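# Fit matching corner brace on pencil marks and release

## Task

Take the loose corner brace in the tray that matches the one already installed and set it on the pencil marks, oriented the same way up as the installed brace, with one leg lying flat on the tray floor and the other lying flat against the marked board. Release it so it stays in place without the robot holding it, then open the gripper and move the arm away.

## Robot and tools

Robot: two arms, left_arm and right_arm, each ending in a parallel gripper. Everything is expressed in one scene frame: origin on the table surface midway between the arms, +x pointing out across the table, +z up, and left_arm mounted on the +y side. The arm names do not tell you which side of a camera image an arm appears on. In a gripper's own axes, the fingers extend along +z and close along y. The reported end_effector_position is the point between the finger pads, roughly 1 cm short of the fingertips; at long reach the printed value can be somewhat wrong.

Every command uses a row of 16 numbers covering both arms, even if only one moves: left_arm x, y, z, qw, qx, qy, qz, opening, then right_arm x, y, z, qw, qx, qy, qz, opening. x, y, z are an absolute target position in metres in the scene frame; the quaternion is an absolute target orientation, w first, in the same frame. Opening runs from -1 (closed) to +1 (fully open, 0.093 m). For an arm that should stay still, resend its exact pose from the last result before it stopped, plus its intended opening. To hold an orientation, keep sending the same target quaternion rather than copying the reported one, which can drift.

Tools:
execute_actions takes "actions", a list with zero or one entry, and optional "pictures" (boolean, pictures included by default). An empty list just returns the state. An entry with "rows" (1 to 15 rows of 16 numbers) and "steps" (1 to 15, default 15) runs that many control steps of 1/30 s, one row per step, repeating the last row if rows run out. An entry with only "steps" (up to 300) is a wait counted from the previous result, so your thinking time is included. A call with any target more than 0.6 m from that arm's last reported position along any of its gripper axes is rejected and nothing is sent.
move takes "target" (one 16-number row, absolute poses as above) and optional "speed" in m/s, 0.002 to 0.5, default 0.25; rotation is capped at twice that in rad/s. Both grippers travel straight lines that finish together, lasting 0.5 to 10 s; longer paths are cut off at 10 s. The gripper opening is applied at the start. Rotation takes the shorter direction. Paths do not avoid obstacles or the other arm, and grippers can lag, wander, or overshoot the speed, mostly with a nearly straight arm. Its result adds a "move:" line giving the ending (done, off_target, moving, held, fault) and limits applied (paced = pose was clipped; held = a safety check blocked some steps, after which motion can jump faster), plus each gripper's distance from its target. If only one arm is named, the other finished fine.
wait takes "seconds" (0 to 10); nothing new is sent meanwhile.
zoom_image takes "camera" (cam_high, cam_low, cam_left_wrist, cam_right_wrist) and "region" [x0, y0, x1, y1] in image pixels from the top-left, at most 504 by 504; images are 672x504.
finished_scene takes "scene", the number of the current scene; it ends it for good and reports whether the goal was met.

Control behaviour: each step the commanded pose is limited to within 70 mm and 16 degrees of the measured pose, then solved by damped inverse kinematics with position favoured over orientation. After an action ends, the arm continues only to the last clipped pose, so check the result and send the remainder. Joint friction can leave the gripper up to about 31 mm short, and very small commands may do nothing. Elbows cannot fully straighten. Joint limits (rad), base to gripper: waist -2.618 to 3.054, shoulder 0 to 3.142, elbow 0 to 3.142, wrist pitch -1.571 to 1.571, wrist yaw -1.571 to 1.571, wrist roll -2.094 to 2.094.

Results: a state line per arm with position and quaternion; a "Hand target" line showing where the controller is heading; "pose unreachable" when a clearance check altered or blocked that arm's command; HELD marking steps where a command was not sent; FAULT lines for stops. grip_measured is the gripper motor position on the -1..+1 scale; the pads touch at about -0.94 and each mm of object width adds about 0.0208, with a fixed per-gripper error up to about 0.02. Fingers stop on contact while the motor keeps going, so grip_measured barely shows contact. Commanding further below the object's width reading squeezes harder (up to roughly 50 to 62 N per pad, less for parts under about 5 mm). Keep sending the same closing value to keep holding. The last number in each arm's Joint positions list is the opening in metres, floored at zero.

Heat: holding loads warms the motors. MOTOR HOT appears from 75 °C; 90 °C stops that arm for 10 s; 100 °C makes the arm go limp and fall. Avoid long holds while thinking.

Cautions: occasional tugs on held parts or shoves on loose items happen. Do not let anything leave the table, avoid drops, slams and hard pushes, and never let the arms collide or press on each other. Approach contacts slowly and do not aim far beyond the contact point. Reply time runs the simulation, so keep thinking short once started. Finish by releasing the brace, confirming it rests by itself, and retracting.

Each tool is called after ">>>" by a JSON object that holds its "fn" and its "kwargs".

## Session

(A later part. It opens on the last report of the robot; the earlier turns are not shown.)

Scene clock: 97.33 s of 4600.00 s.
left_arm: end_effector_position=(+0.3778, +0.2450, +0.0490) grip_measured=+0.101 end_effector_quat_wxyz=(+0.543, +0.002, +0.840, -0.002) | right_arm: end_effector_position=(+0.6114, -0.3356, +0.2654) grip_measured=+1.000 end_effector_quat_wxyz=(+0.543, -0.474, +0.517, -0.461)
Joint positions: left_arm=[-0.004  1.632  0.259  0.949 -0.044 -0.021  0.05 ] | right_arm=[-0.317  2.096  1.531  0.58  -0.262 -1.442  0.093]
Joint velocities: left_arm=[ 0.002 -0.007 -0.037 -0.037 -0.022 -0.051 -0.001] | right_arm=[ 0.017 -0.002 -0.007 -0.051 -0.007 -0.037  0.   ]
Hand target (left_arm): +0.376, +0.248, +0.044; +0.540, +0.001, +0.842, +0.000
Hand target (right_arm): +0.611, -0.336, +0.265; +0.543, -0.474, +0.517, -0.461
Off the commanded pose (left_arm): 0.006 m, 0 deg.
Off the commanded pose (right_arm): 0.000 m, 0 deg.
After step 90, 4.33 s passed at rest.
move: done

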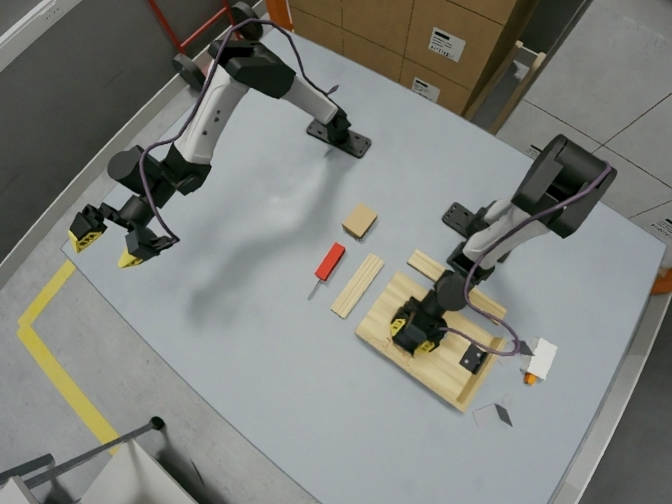

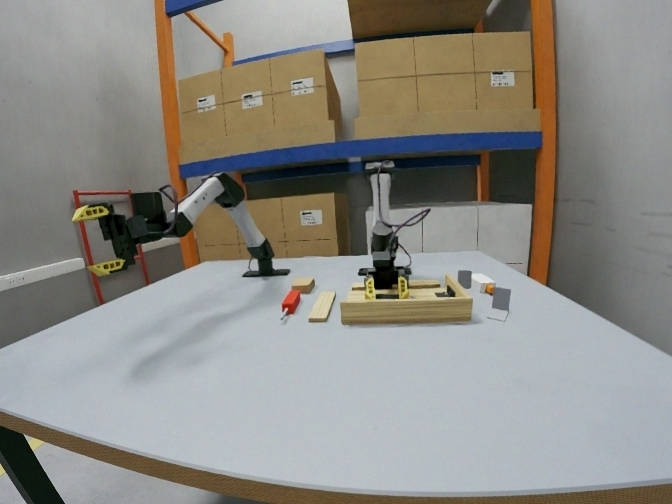

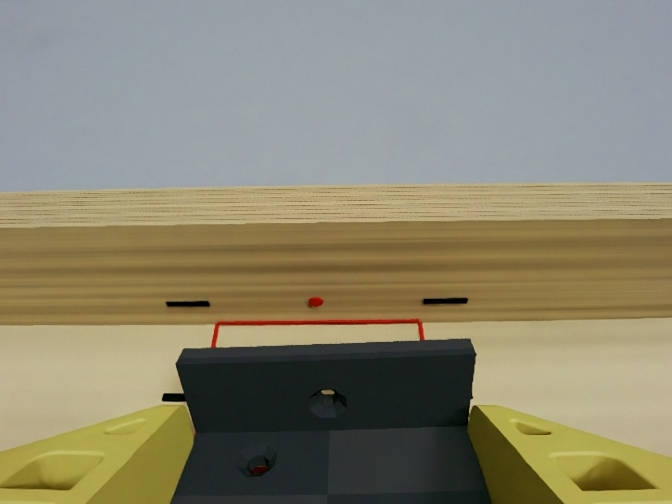

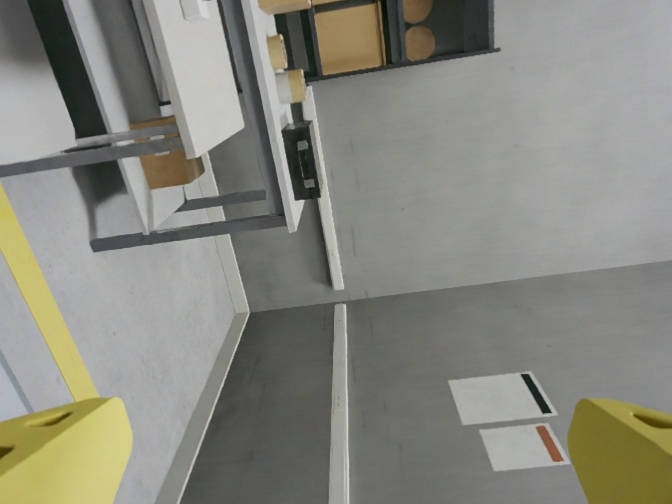

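>>> {"fn": "move", "kwargs": {"target": [0.383,0.253,0.025,0.54,0,0.842,0,0.05,0.6114,-0.3356,0.2654,0.543,-0.474,0.517,-0.461,1], "speed": 0.03}}

Scene clock: 101.10 s of 4600.00 s.
left_arm: end_effector_position=(+0.3856, +0.2493, +0.0382) grip_measured=+0.101 end_effector_quat_wxyz=(+0.559, +0.003, +0.829, -0.001) | right_arm: end_effector_position=(+0.6114, -0.3356, +0.2654) grip_measured=+1.000 end_effector_quat_wxyz=(+0.543, -0.474, +0.517, -0.461)
Joint positions: left_arm=[ 0.018  1.786  0.259  1.142 -0.023 -0.008  0.05 ] | right_arm=[-0.317  2.096  1.531  0.58  -0.262 -1.442  0.093]
Joint velocities: left_arm=[ 0.007  0.012  0.007 -0.007 -0.022  0.022 -0.   ] | right_arm=[ 0.002 -0.017  0.007  0.022 -0.037 -0.037  0.   ]
Hand target (left_arm): +0.383, +0.253, +0.025; +0.540, +0.000, +0.842, +0.000
Hand target (right_arm): +0.611, -0.336, +0.265; +0.543, -0.474, +0.517, -0.461
Off the commanded pose (left_arm): 0.014 m, 3 deg.
Off the commanded pose (right_arm): 0.000 m, 0 deg.
move: off_target (left_arm)

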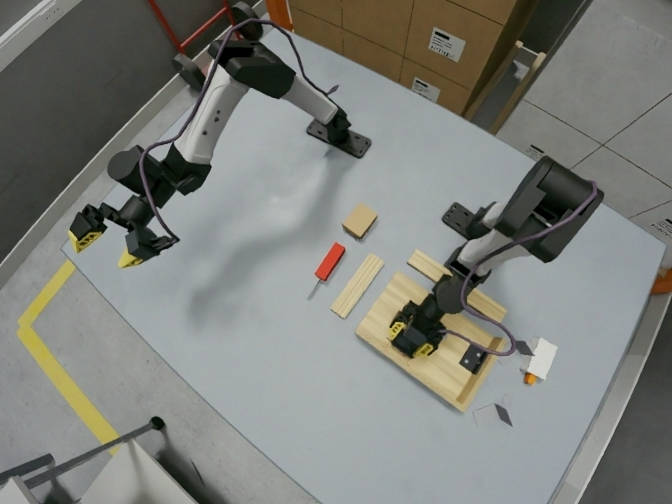

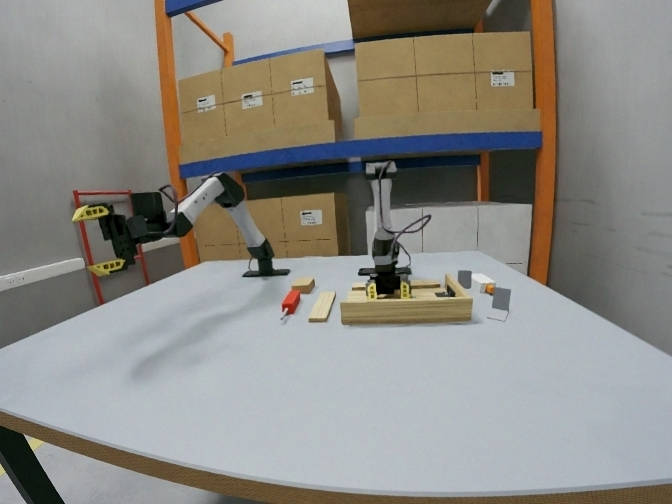

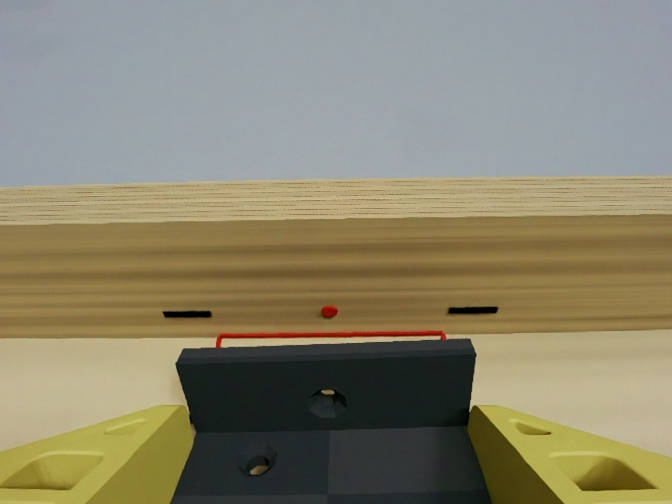

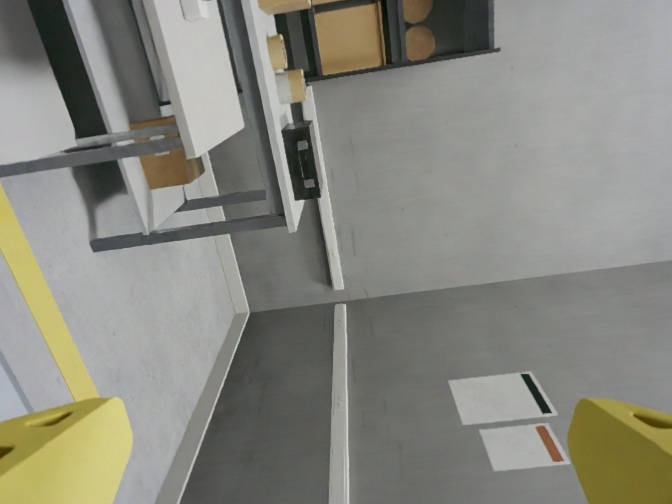

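>>> {"fn": "move", "kwargs": {"target": [0.383,0.253,0.028,0.55,0,0.835,0,0.42,0.6114,-0.3356,0.2654,0.543,-0.474,0.517,-0.461,1], "speed": 0.03}}

>>> {"fn": "move", "kwargs": {"target": [0.335,0.251,0.065,0.42,0,0.907,0,0.6,0.6114,-0.3356,0.2654,0.543,-0.474,0.517,-0.461,1], "speed": 0.1}}

Scene clock: 109.77 s of 4600.00 s.
left_arm: end_effector_position=(+0.3855, +0.2493, +0.0347) grip_measured=+0.418 end_effector_quat_wxyz=(+0.557, +0.003, +0.830, -0.001) | right_arm: end_effector_position=(+0.6114, -0.3356, +0.2654) grip_measured=+1.000 end_effector_quat_wxyz=(+0.543, -0.474, +0.517, -0.461)
Joint positions: left_arm=[ 0.018  1.807  0.259  1.159 -0.023 -0.008  0.065] | right_arm=[-0.317  2.096  1.531  0.58  -0.262 -1.442  0.093]
Joint velocities: left_arm=[ 0.002 -0.002  0.002 -0.022  0.022  0.007  0.   ] | right_arm=[-0.017 -0.017 -0.017  0.037 -0.022 -0.022  0.   ]
Hand target (left_arm): +0.383, +0.253, +0.028; +0.550, +0.000, +0.835, +0.000
Hand target (right_arm): +0.611, -0.336, +0.265; +0.543, -0.474, +0.517, -0.461
Off the commanded pose (left_arm): 0.008 m, 1 deg.
Off the commanded pose (right_arm): 0.000 m, 0 deg.
After step 90, 4.97 s passed at rest.
move: done

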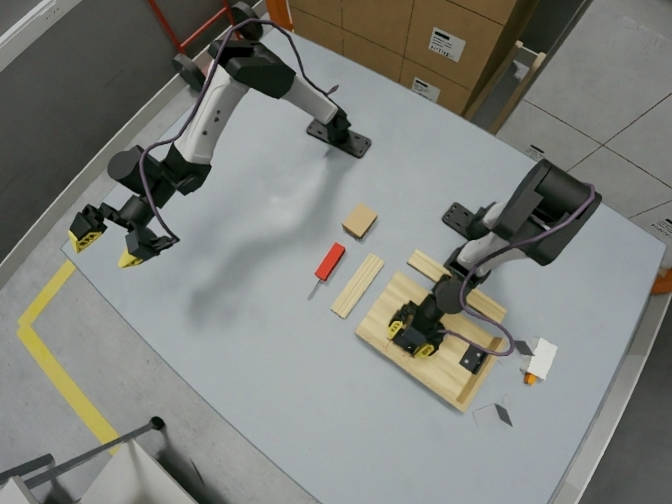

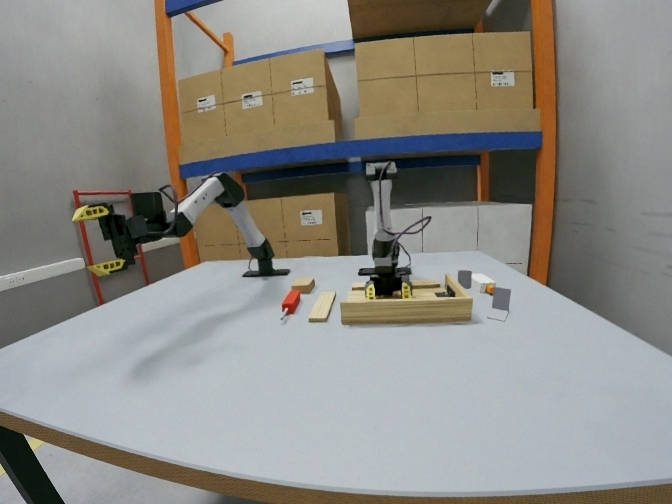

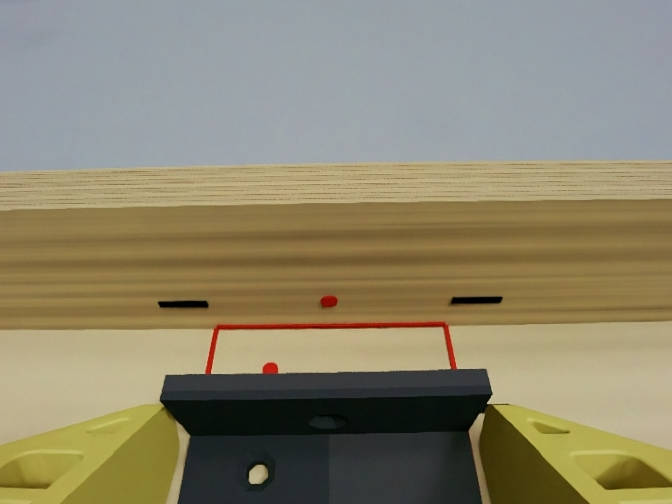

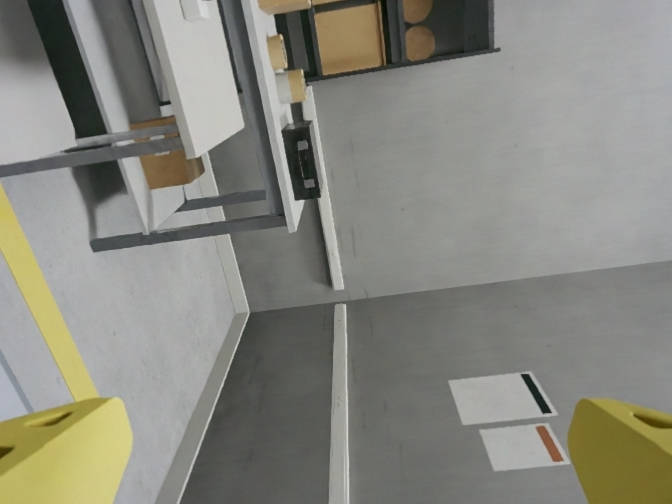

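Scene clock: 111.97 s of 4600.00 s.
left_arm: end_effector_position=(+0.3304, +0.2512, +0.0559) grip_measured=+0.598 end_effector_quat_wxyz=(+0.412, +0.000, +0.911, +0.001) | right_arm: end_effector_position=(+0.6114, -0.3356, +0.2654) grip_measured=+1.000 end_effector_quat_wxyz=(+0.543, -0.474, +0.517, -0.461)
Joint positions: left_arm=[ 0.018  1.215  0.363  0.131 -0.024 -0.019  0.074] | right_arm=[-0.317  2.096  1.531  0.58  -0.262 -1.442  0.093]
Joint velocities: left_arm=[ 0.002 -0.012  0.002 -0.095  0.081 -0.022  0.   ] | right_arm=[-0.002 -0.022 -0.002  0.037  0.051  0.022  0.   ]
Hand target (left_arm): +0.335, +0.251, +0.065; +0.420, -0.002, +0.907, +0.002
Hand target (right_arm): +0.611, -0.336, +0.265; +0.543, -0.474, +0.517, -0.461
Off the commanded pose (left_arm): 0.010 m, 1 deg.
Off the commanded pose (right_arm): 0.000 m, 0 deg.
move: done

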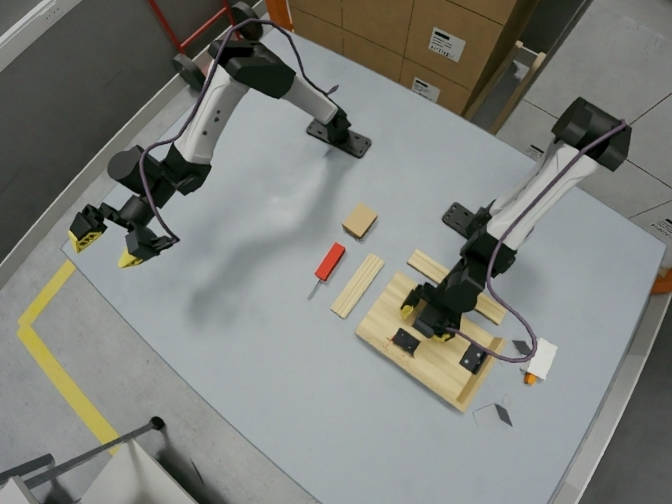

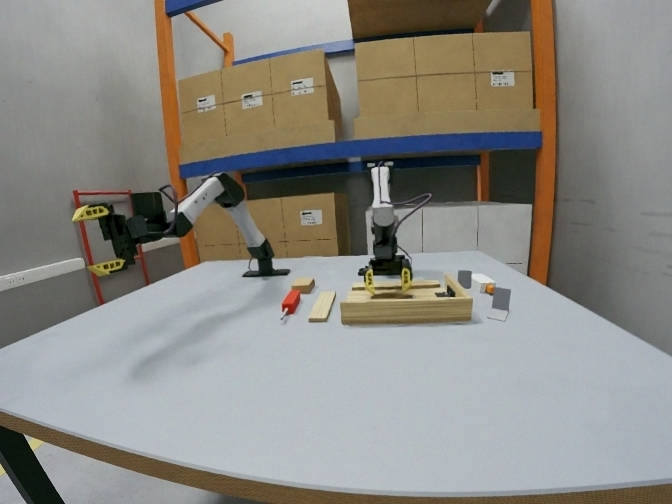

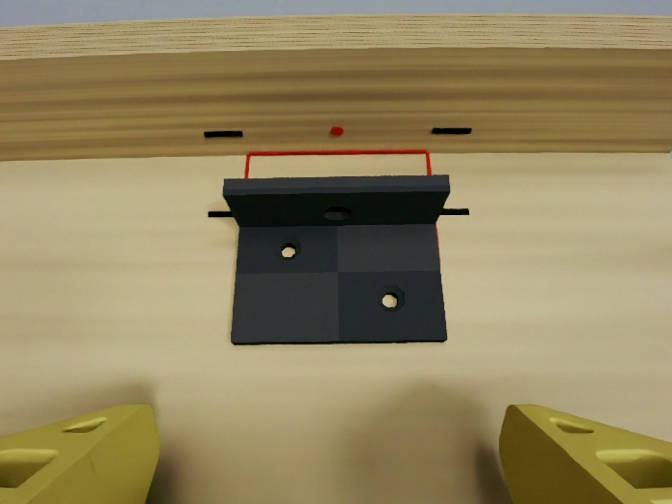

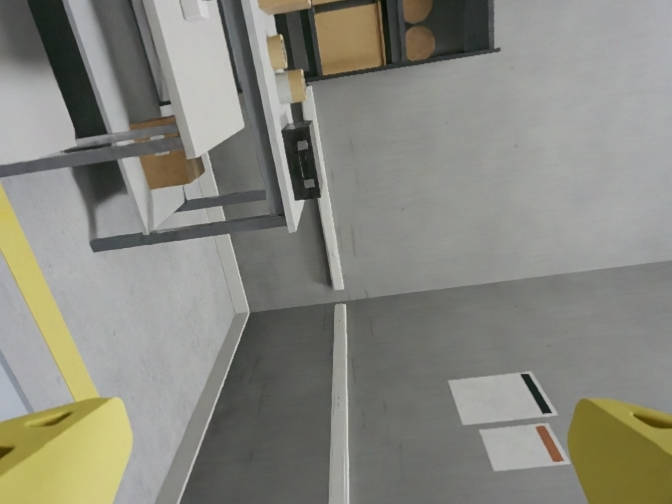

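>>> {"fn": "move", "kwargs": {"target": [0.368,0.251,0.036,0.42,0,0.907,0,-0.3,0.6114,-0.3356,0.2654,0.543,-0.474,0.517,-0.461,1], "speed": 0.06}}

>>> {"fn": "move", "kwargs": {"target": [0.398,0.251,0.034,0.42,0,0.907,0,-0.3,0.6114,-0.3356,0.2654,0.543,-0.474,0.517,-0.461,1], "speed": 0.02}}

Scene clock: 117.30 s of 4600.00 s.
left_arm: end_effector_position=(+0.3623, +0.2502, +0.0353) grip_measured=-0.298 end_effector_quat_wxyz=(+0.418, +0.000, +0.908, +0.000) | right_arm: end_effector_position=(+0.6114, -0.3356, +0.2654) grip_measured=+1.000 end_effector_quat_wxyz=(+0.543, -0.474, +0.517, -0.461)
Joint positions: left_arm=[ 0.018  1.459  0.407  0.344 -0.024 -0.019  0.031] | right_arm=[-0.317  2.096  1.531  0.58  -0.262 -1.442  0.093]
Joint velocities: left_arm=[ 0.007  0.007 -0.012  0.022 -0.037  0.051 -0.   ] | right_arm=[-0.007 -0.012 -0.002 -0.022  0.037 -0.051  0.   ]
Hand target (left_arm): +0.368, +0.251, +0.036; +0.420, +0.000, +0.907, +0.000
Hand target (right_arm): +0.611, -0.336, +0.265; +0.543, -0.474, +0.517, -0.461
Off the commanded pose (left_arm): 0.006 m, 0 deg.
Off the commanded pose (right_arm): 0.000 m, 0 deg.
After step 90, 1.27 s passed at rest.
move: done

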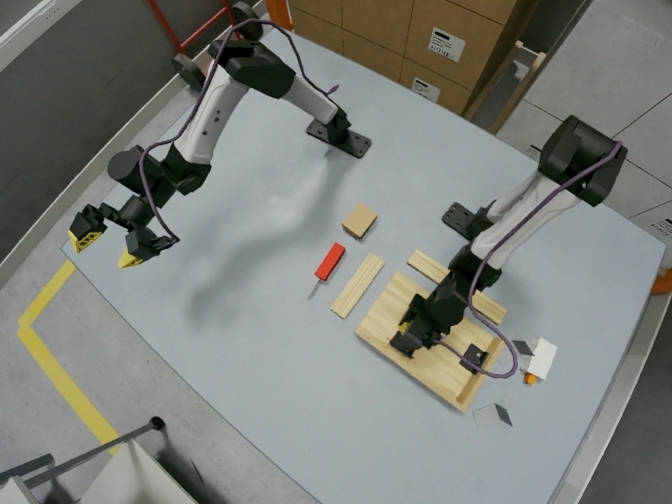

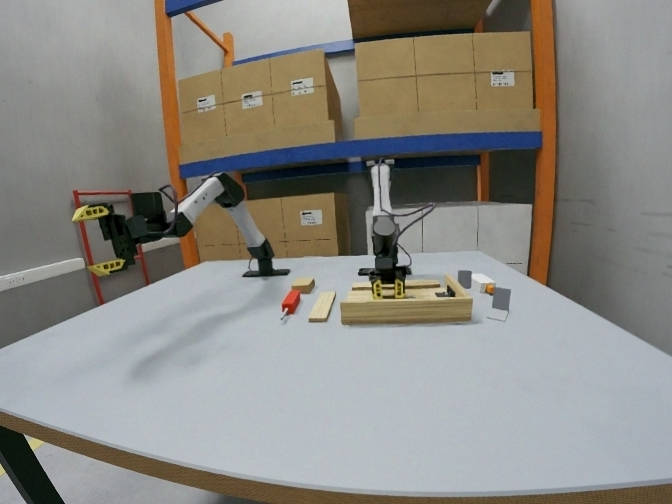

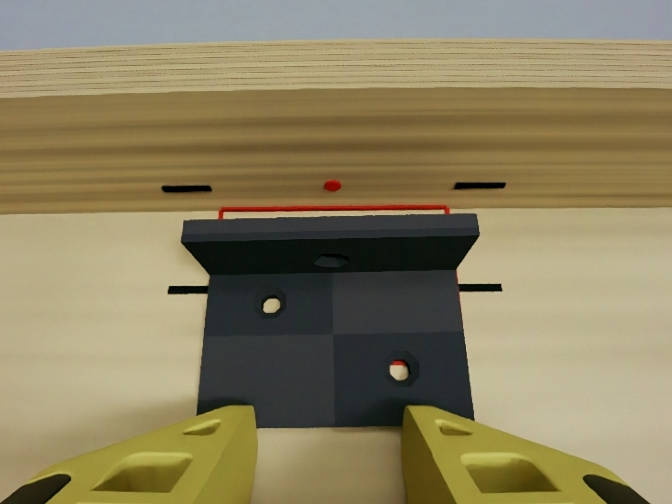

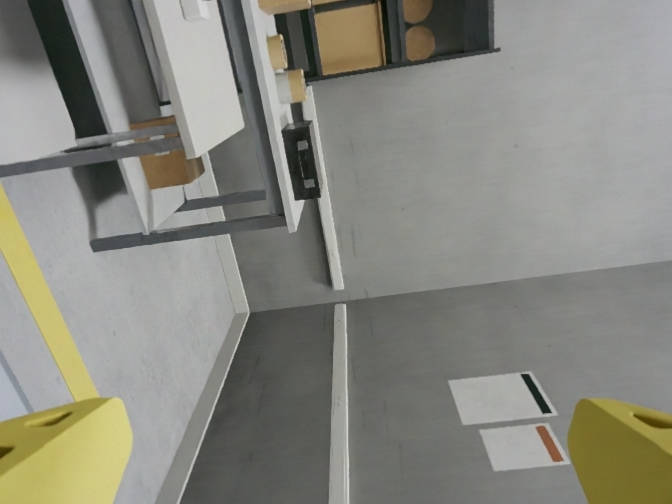

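Scene clock: 119.30 s of 4600.00 s.
left_arm: end_effector_position=(+0.3896, +0.2496, +0.0354) grip_measured=-0.298 end_effector_quat_wxyz=(+0.420, +0.000, +0.908, +0.001) | right_arm: end_effector_position=(+0.6114, -0.3356, +0.2654) grip_measured=+1.000 end_effector_quat_wxyz=(+0.543, -0.474, +0.517, -0.461)
Joint positions: left_arm=[ 0.018  1.569  0.506  0.358 -0.026 -0.019  0.031] | right_arm=[-0.317  2.096  1.531  0.58  -0.262 -1.442  0.093]
Joint velocities: left_arm=[-0.012  0.007 -0.002  0.051  0.007 -0.007 -0.001] | right_arm=[-0.002  0.012  0.007 -0.051 -0.007 -0.037  0.   ]
Hand target (left_arm): +0.398, +0.251, +0.034; +0.420, +0.000, +0.907, +0.000
Hand target (right_arm): +0.611, -0.336, +0.265; +0.543, -0.474, +0.517, -0.461
Off the commanded pose (left_arm): 0.009 m, 0 deg.
Off the commanded pose (right_arm): 0.000 m, 0 deg.
move: done

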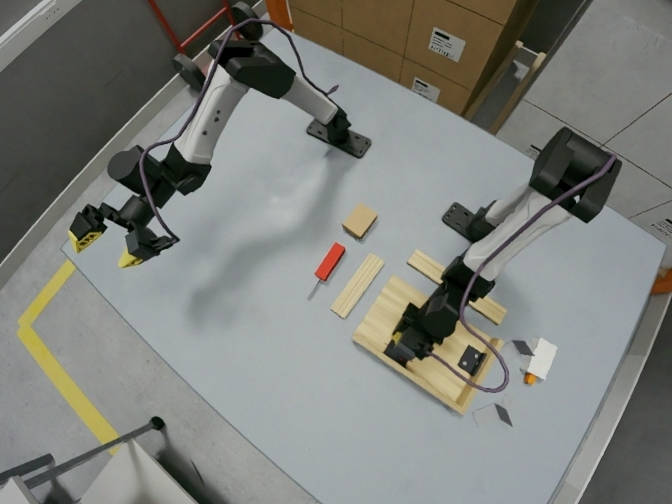

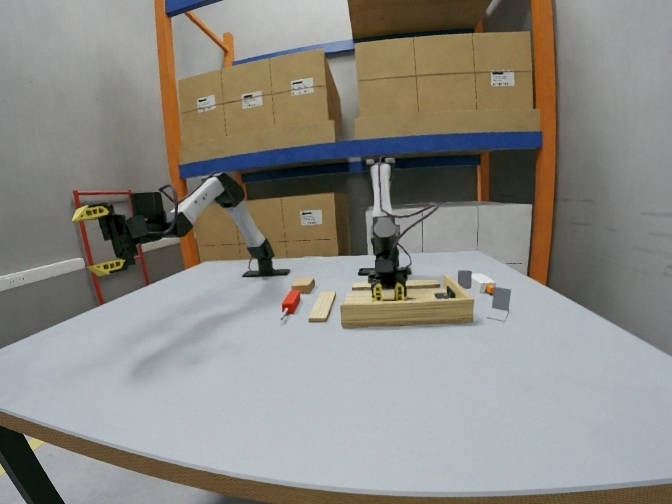

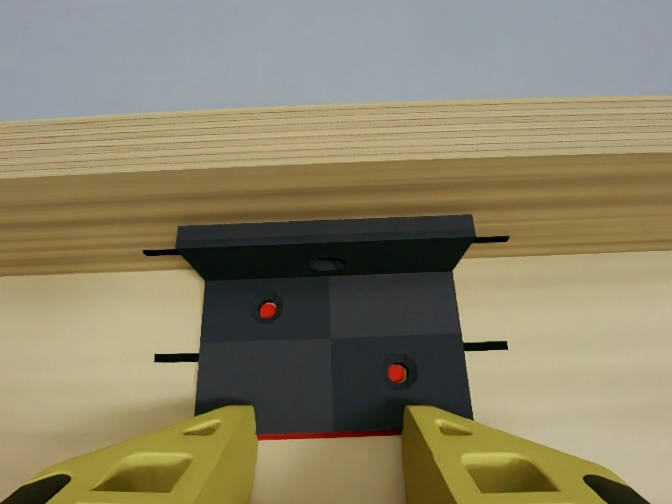

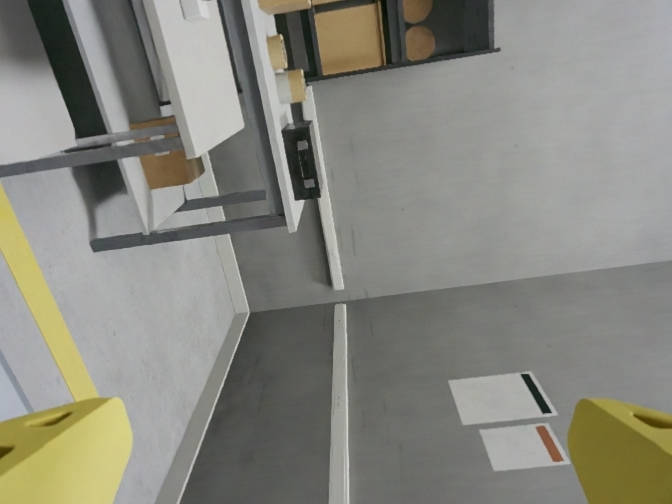

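It pushed the rear edge into place. Retreat.

>>> {"fn": "move", "kwargs": {"target": [0.3,0.251,0.13,0.42,0,0.907,0,-0.3,0.6114,-0.3356,0.2654,0.543,-0.474,0.517,-0.461,1], "speed": 0.15}}

Scene clock: 126.63 s of 4600.00 s.
left_arm: end_effector_position=(+0.2950, +0.2526, +0.1168) grip_measured=-0.298 end_effector_quat_wxyz=(+0.408, -0.000, +0.913, +0.001) | right_arm: end_effector_position=(+0.6114, -0.3356, +0.2654) grip_measured=+1.000 end_effector_quat_wxyz=(+0.543, -0.474, +0.517, -0.461)
Joint positions: left_arm=[ 0.018  0.876  0.486 -0.34  -0.026 -0.02   0.031] | right_arm=[-0.317  2.096  1.531  0.58  -0.262 -1.442  0.093]
Joint velocities: left_arm=[-0.012  0.002  0.002  0.081 -0.022 -0.066  0.001] | right_arm=[ 0.002 -0.007  0.017  0.037  0.037  0.037  0.   ]
Hand target (left_arm): +0.297, +0.252, +0.130; +0.420, +0.000, +0.907, -0.000
Hand target (right_arm): +0.611, -0.336, +0.265; +0.543, -0.474, +0.517, -0.461
Off the commanded pose (left_arm): 0.014 m, 2 deg.
Off the commanded pose (right_arm): 0.000 m, 0 deg.
After step 90, 2.73 s passed at rest.
move: off_target (left_arm)

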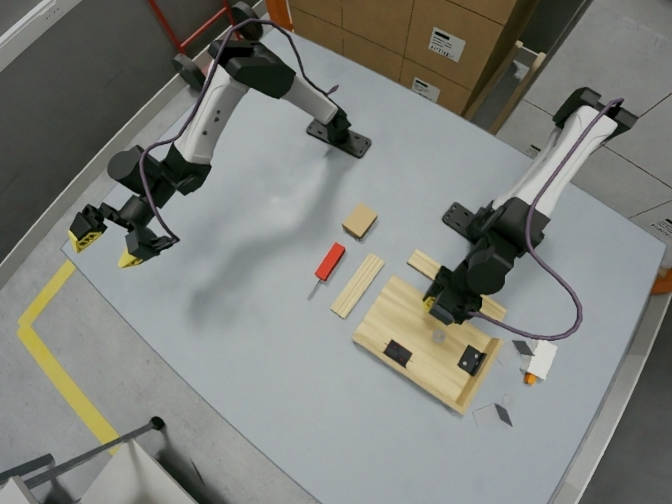

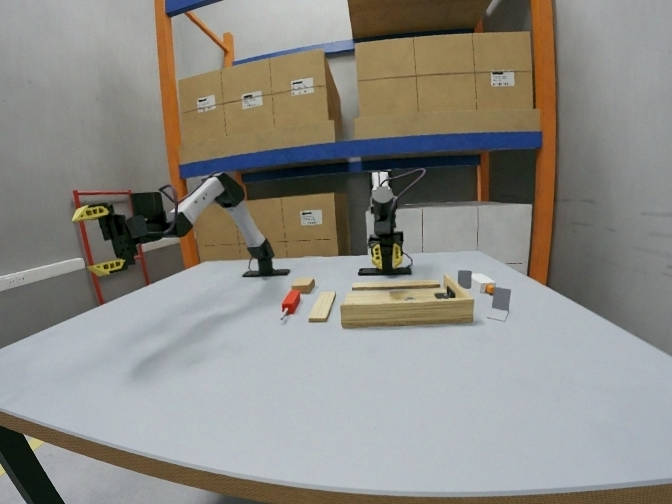

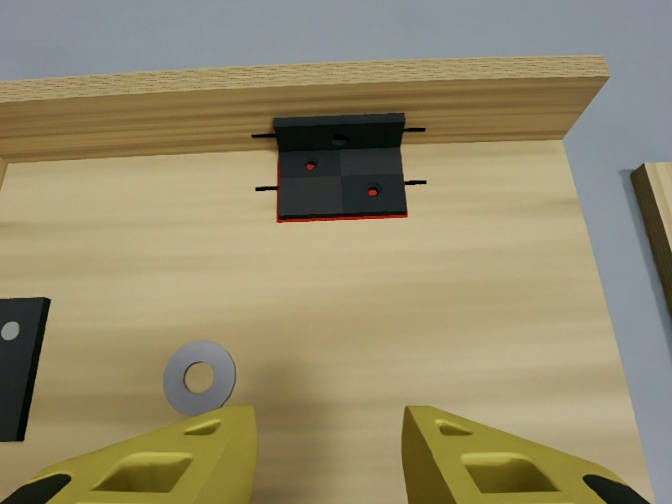

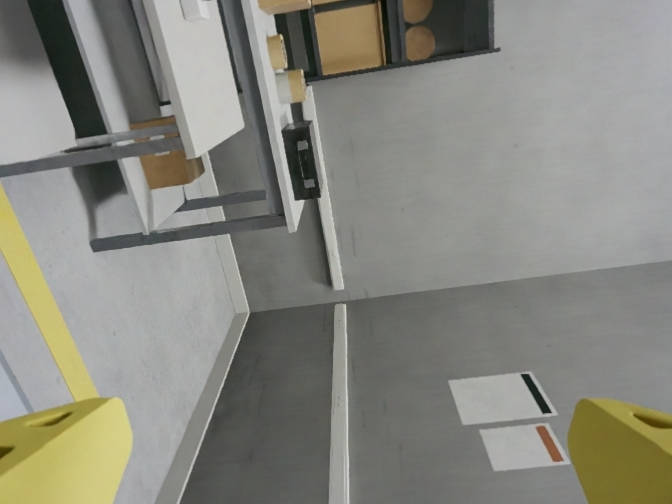

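>>> {"fn": "finished_scene", "kwargs": {"scene": 1}}

The scene is finished: the task was done.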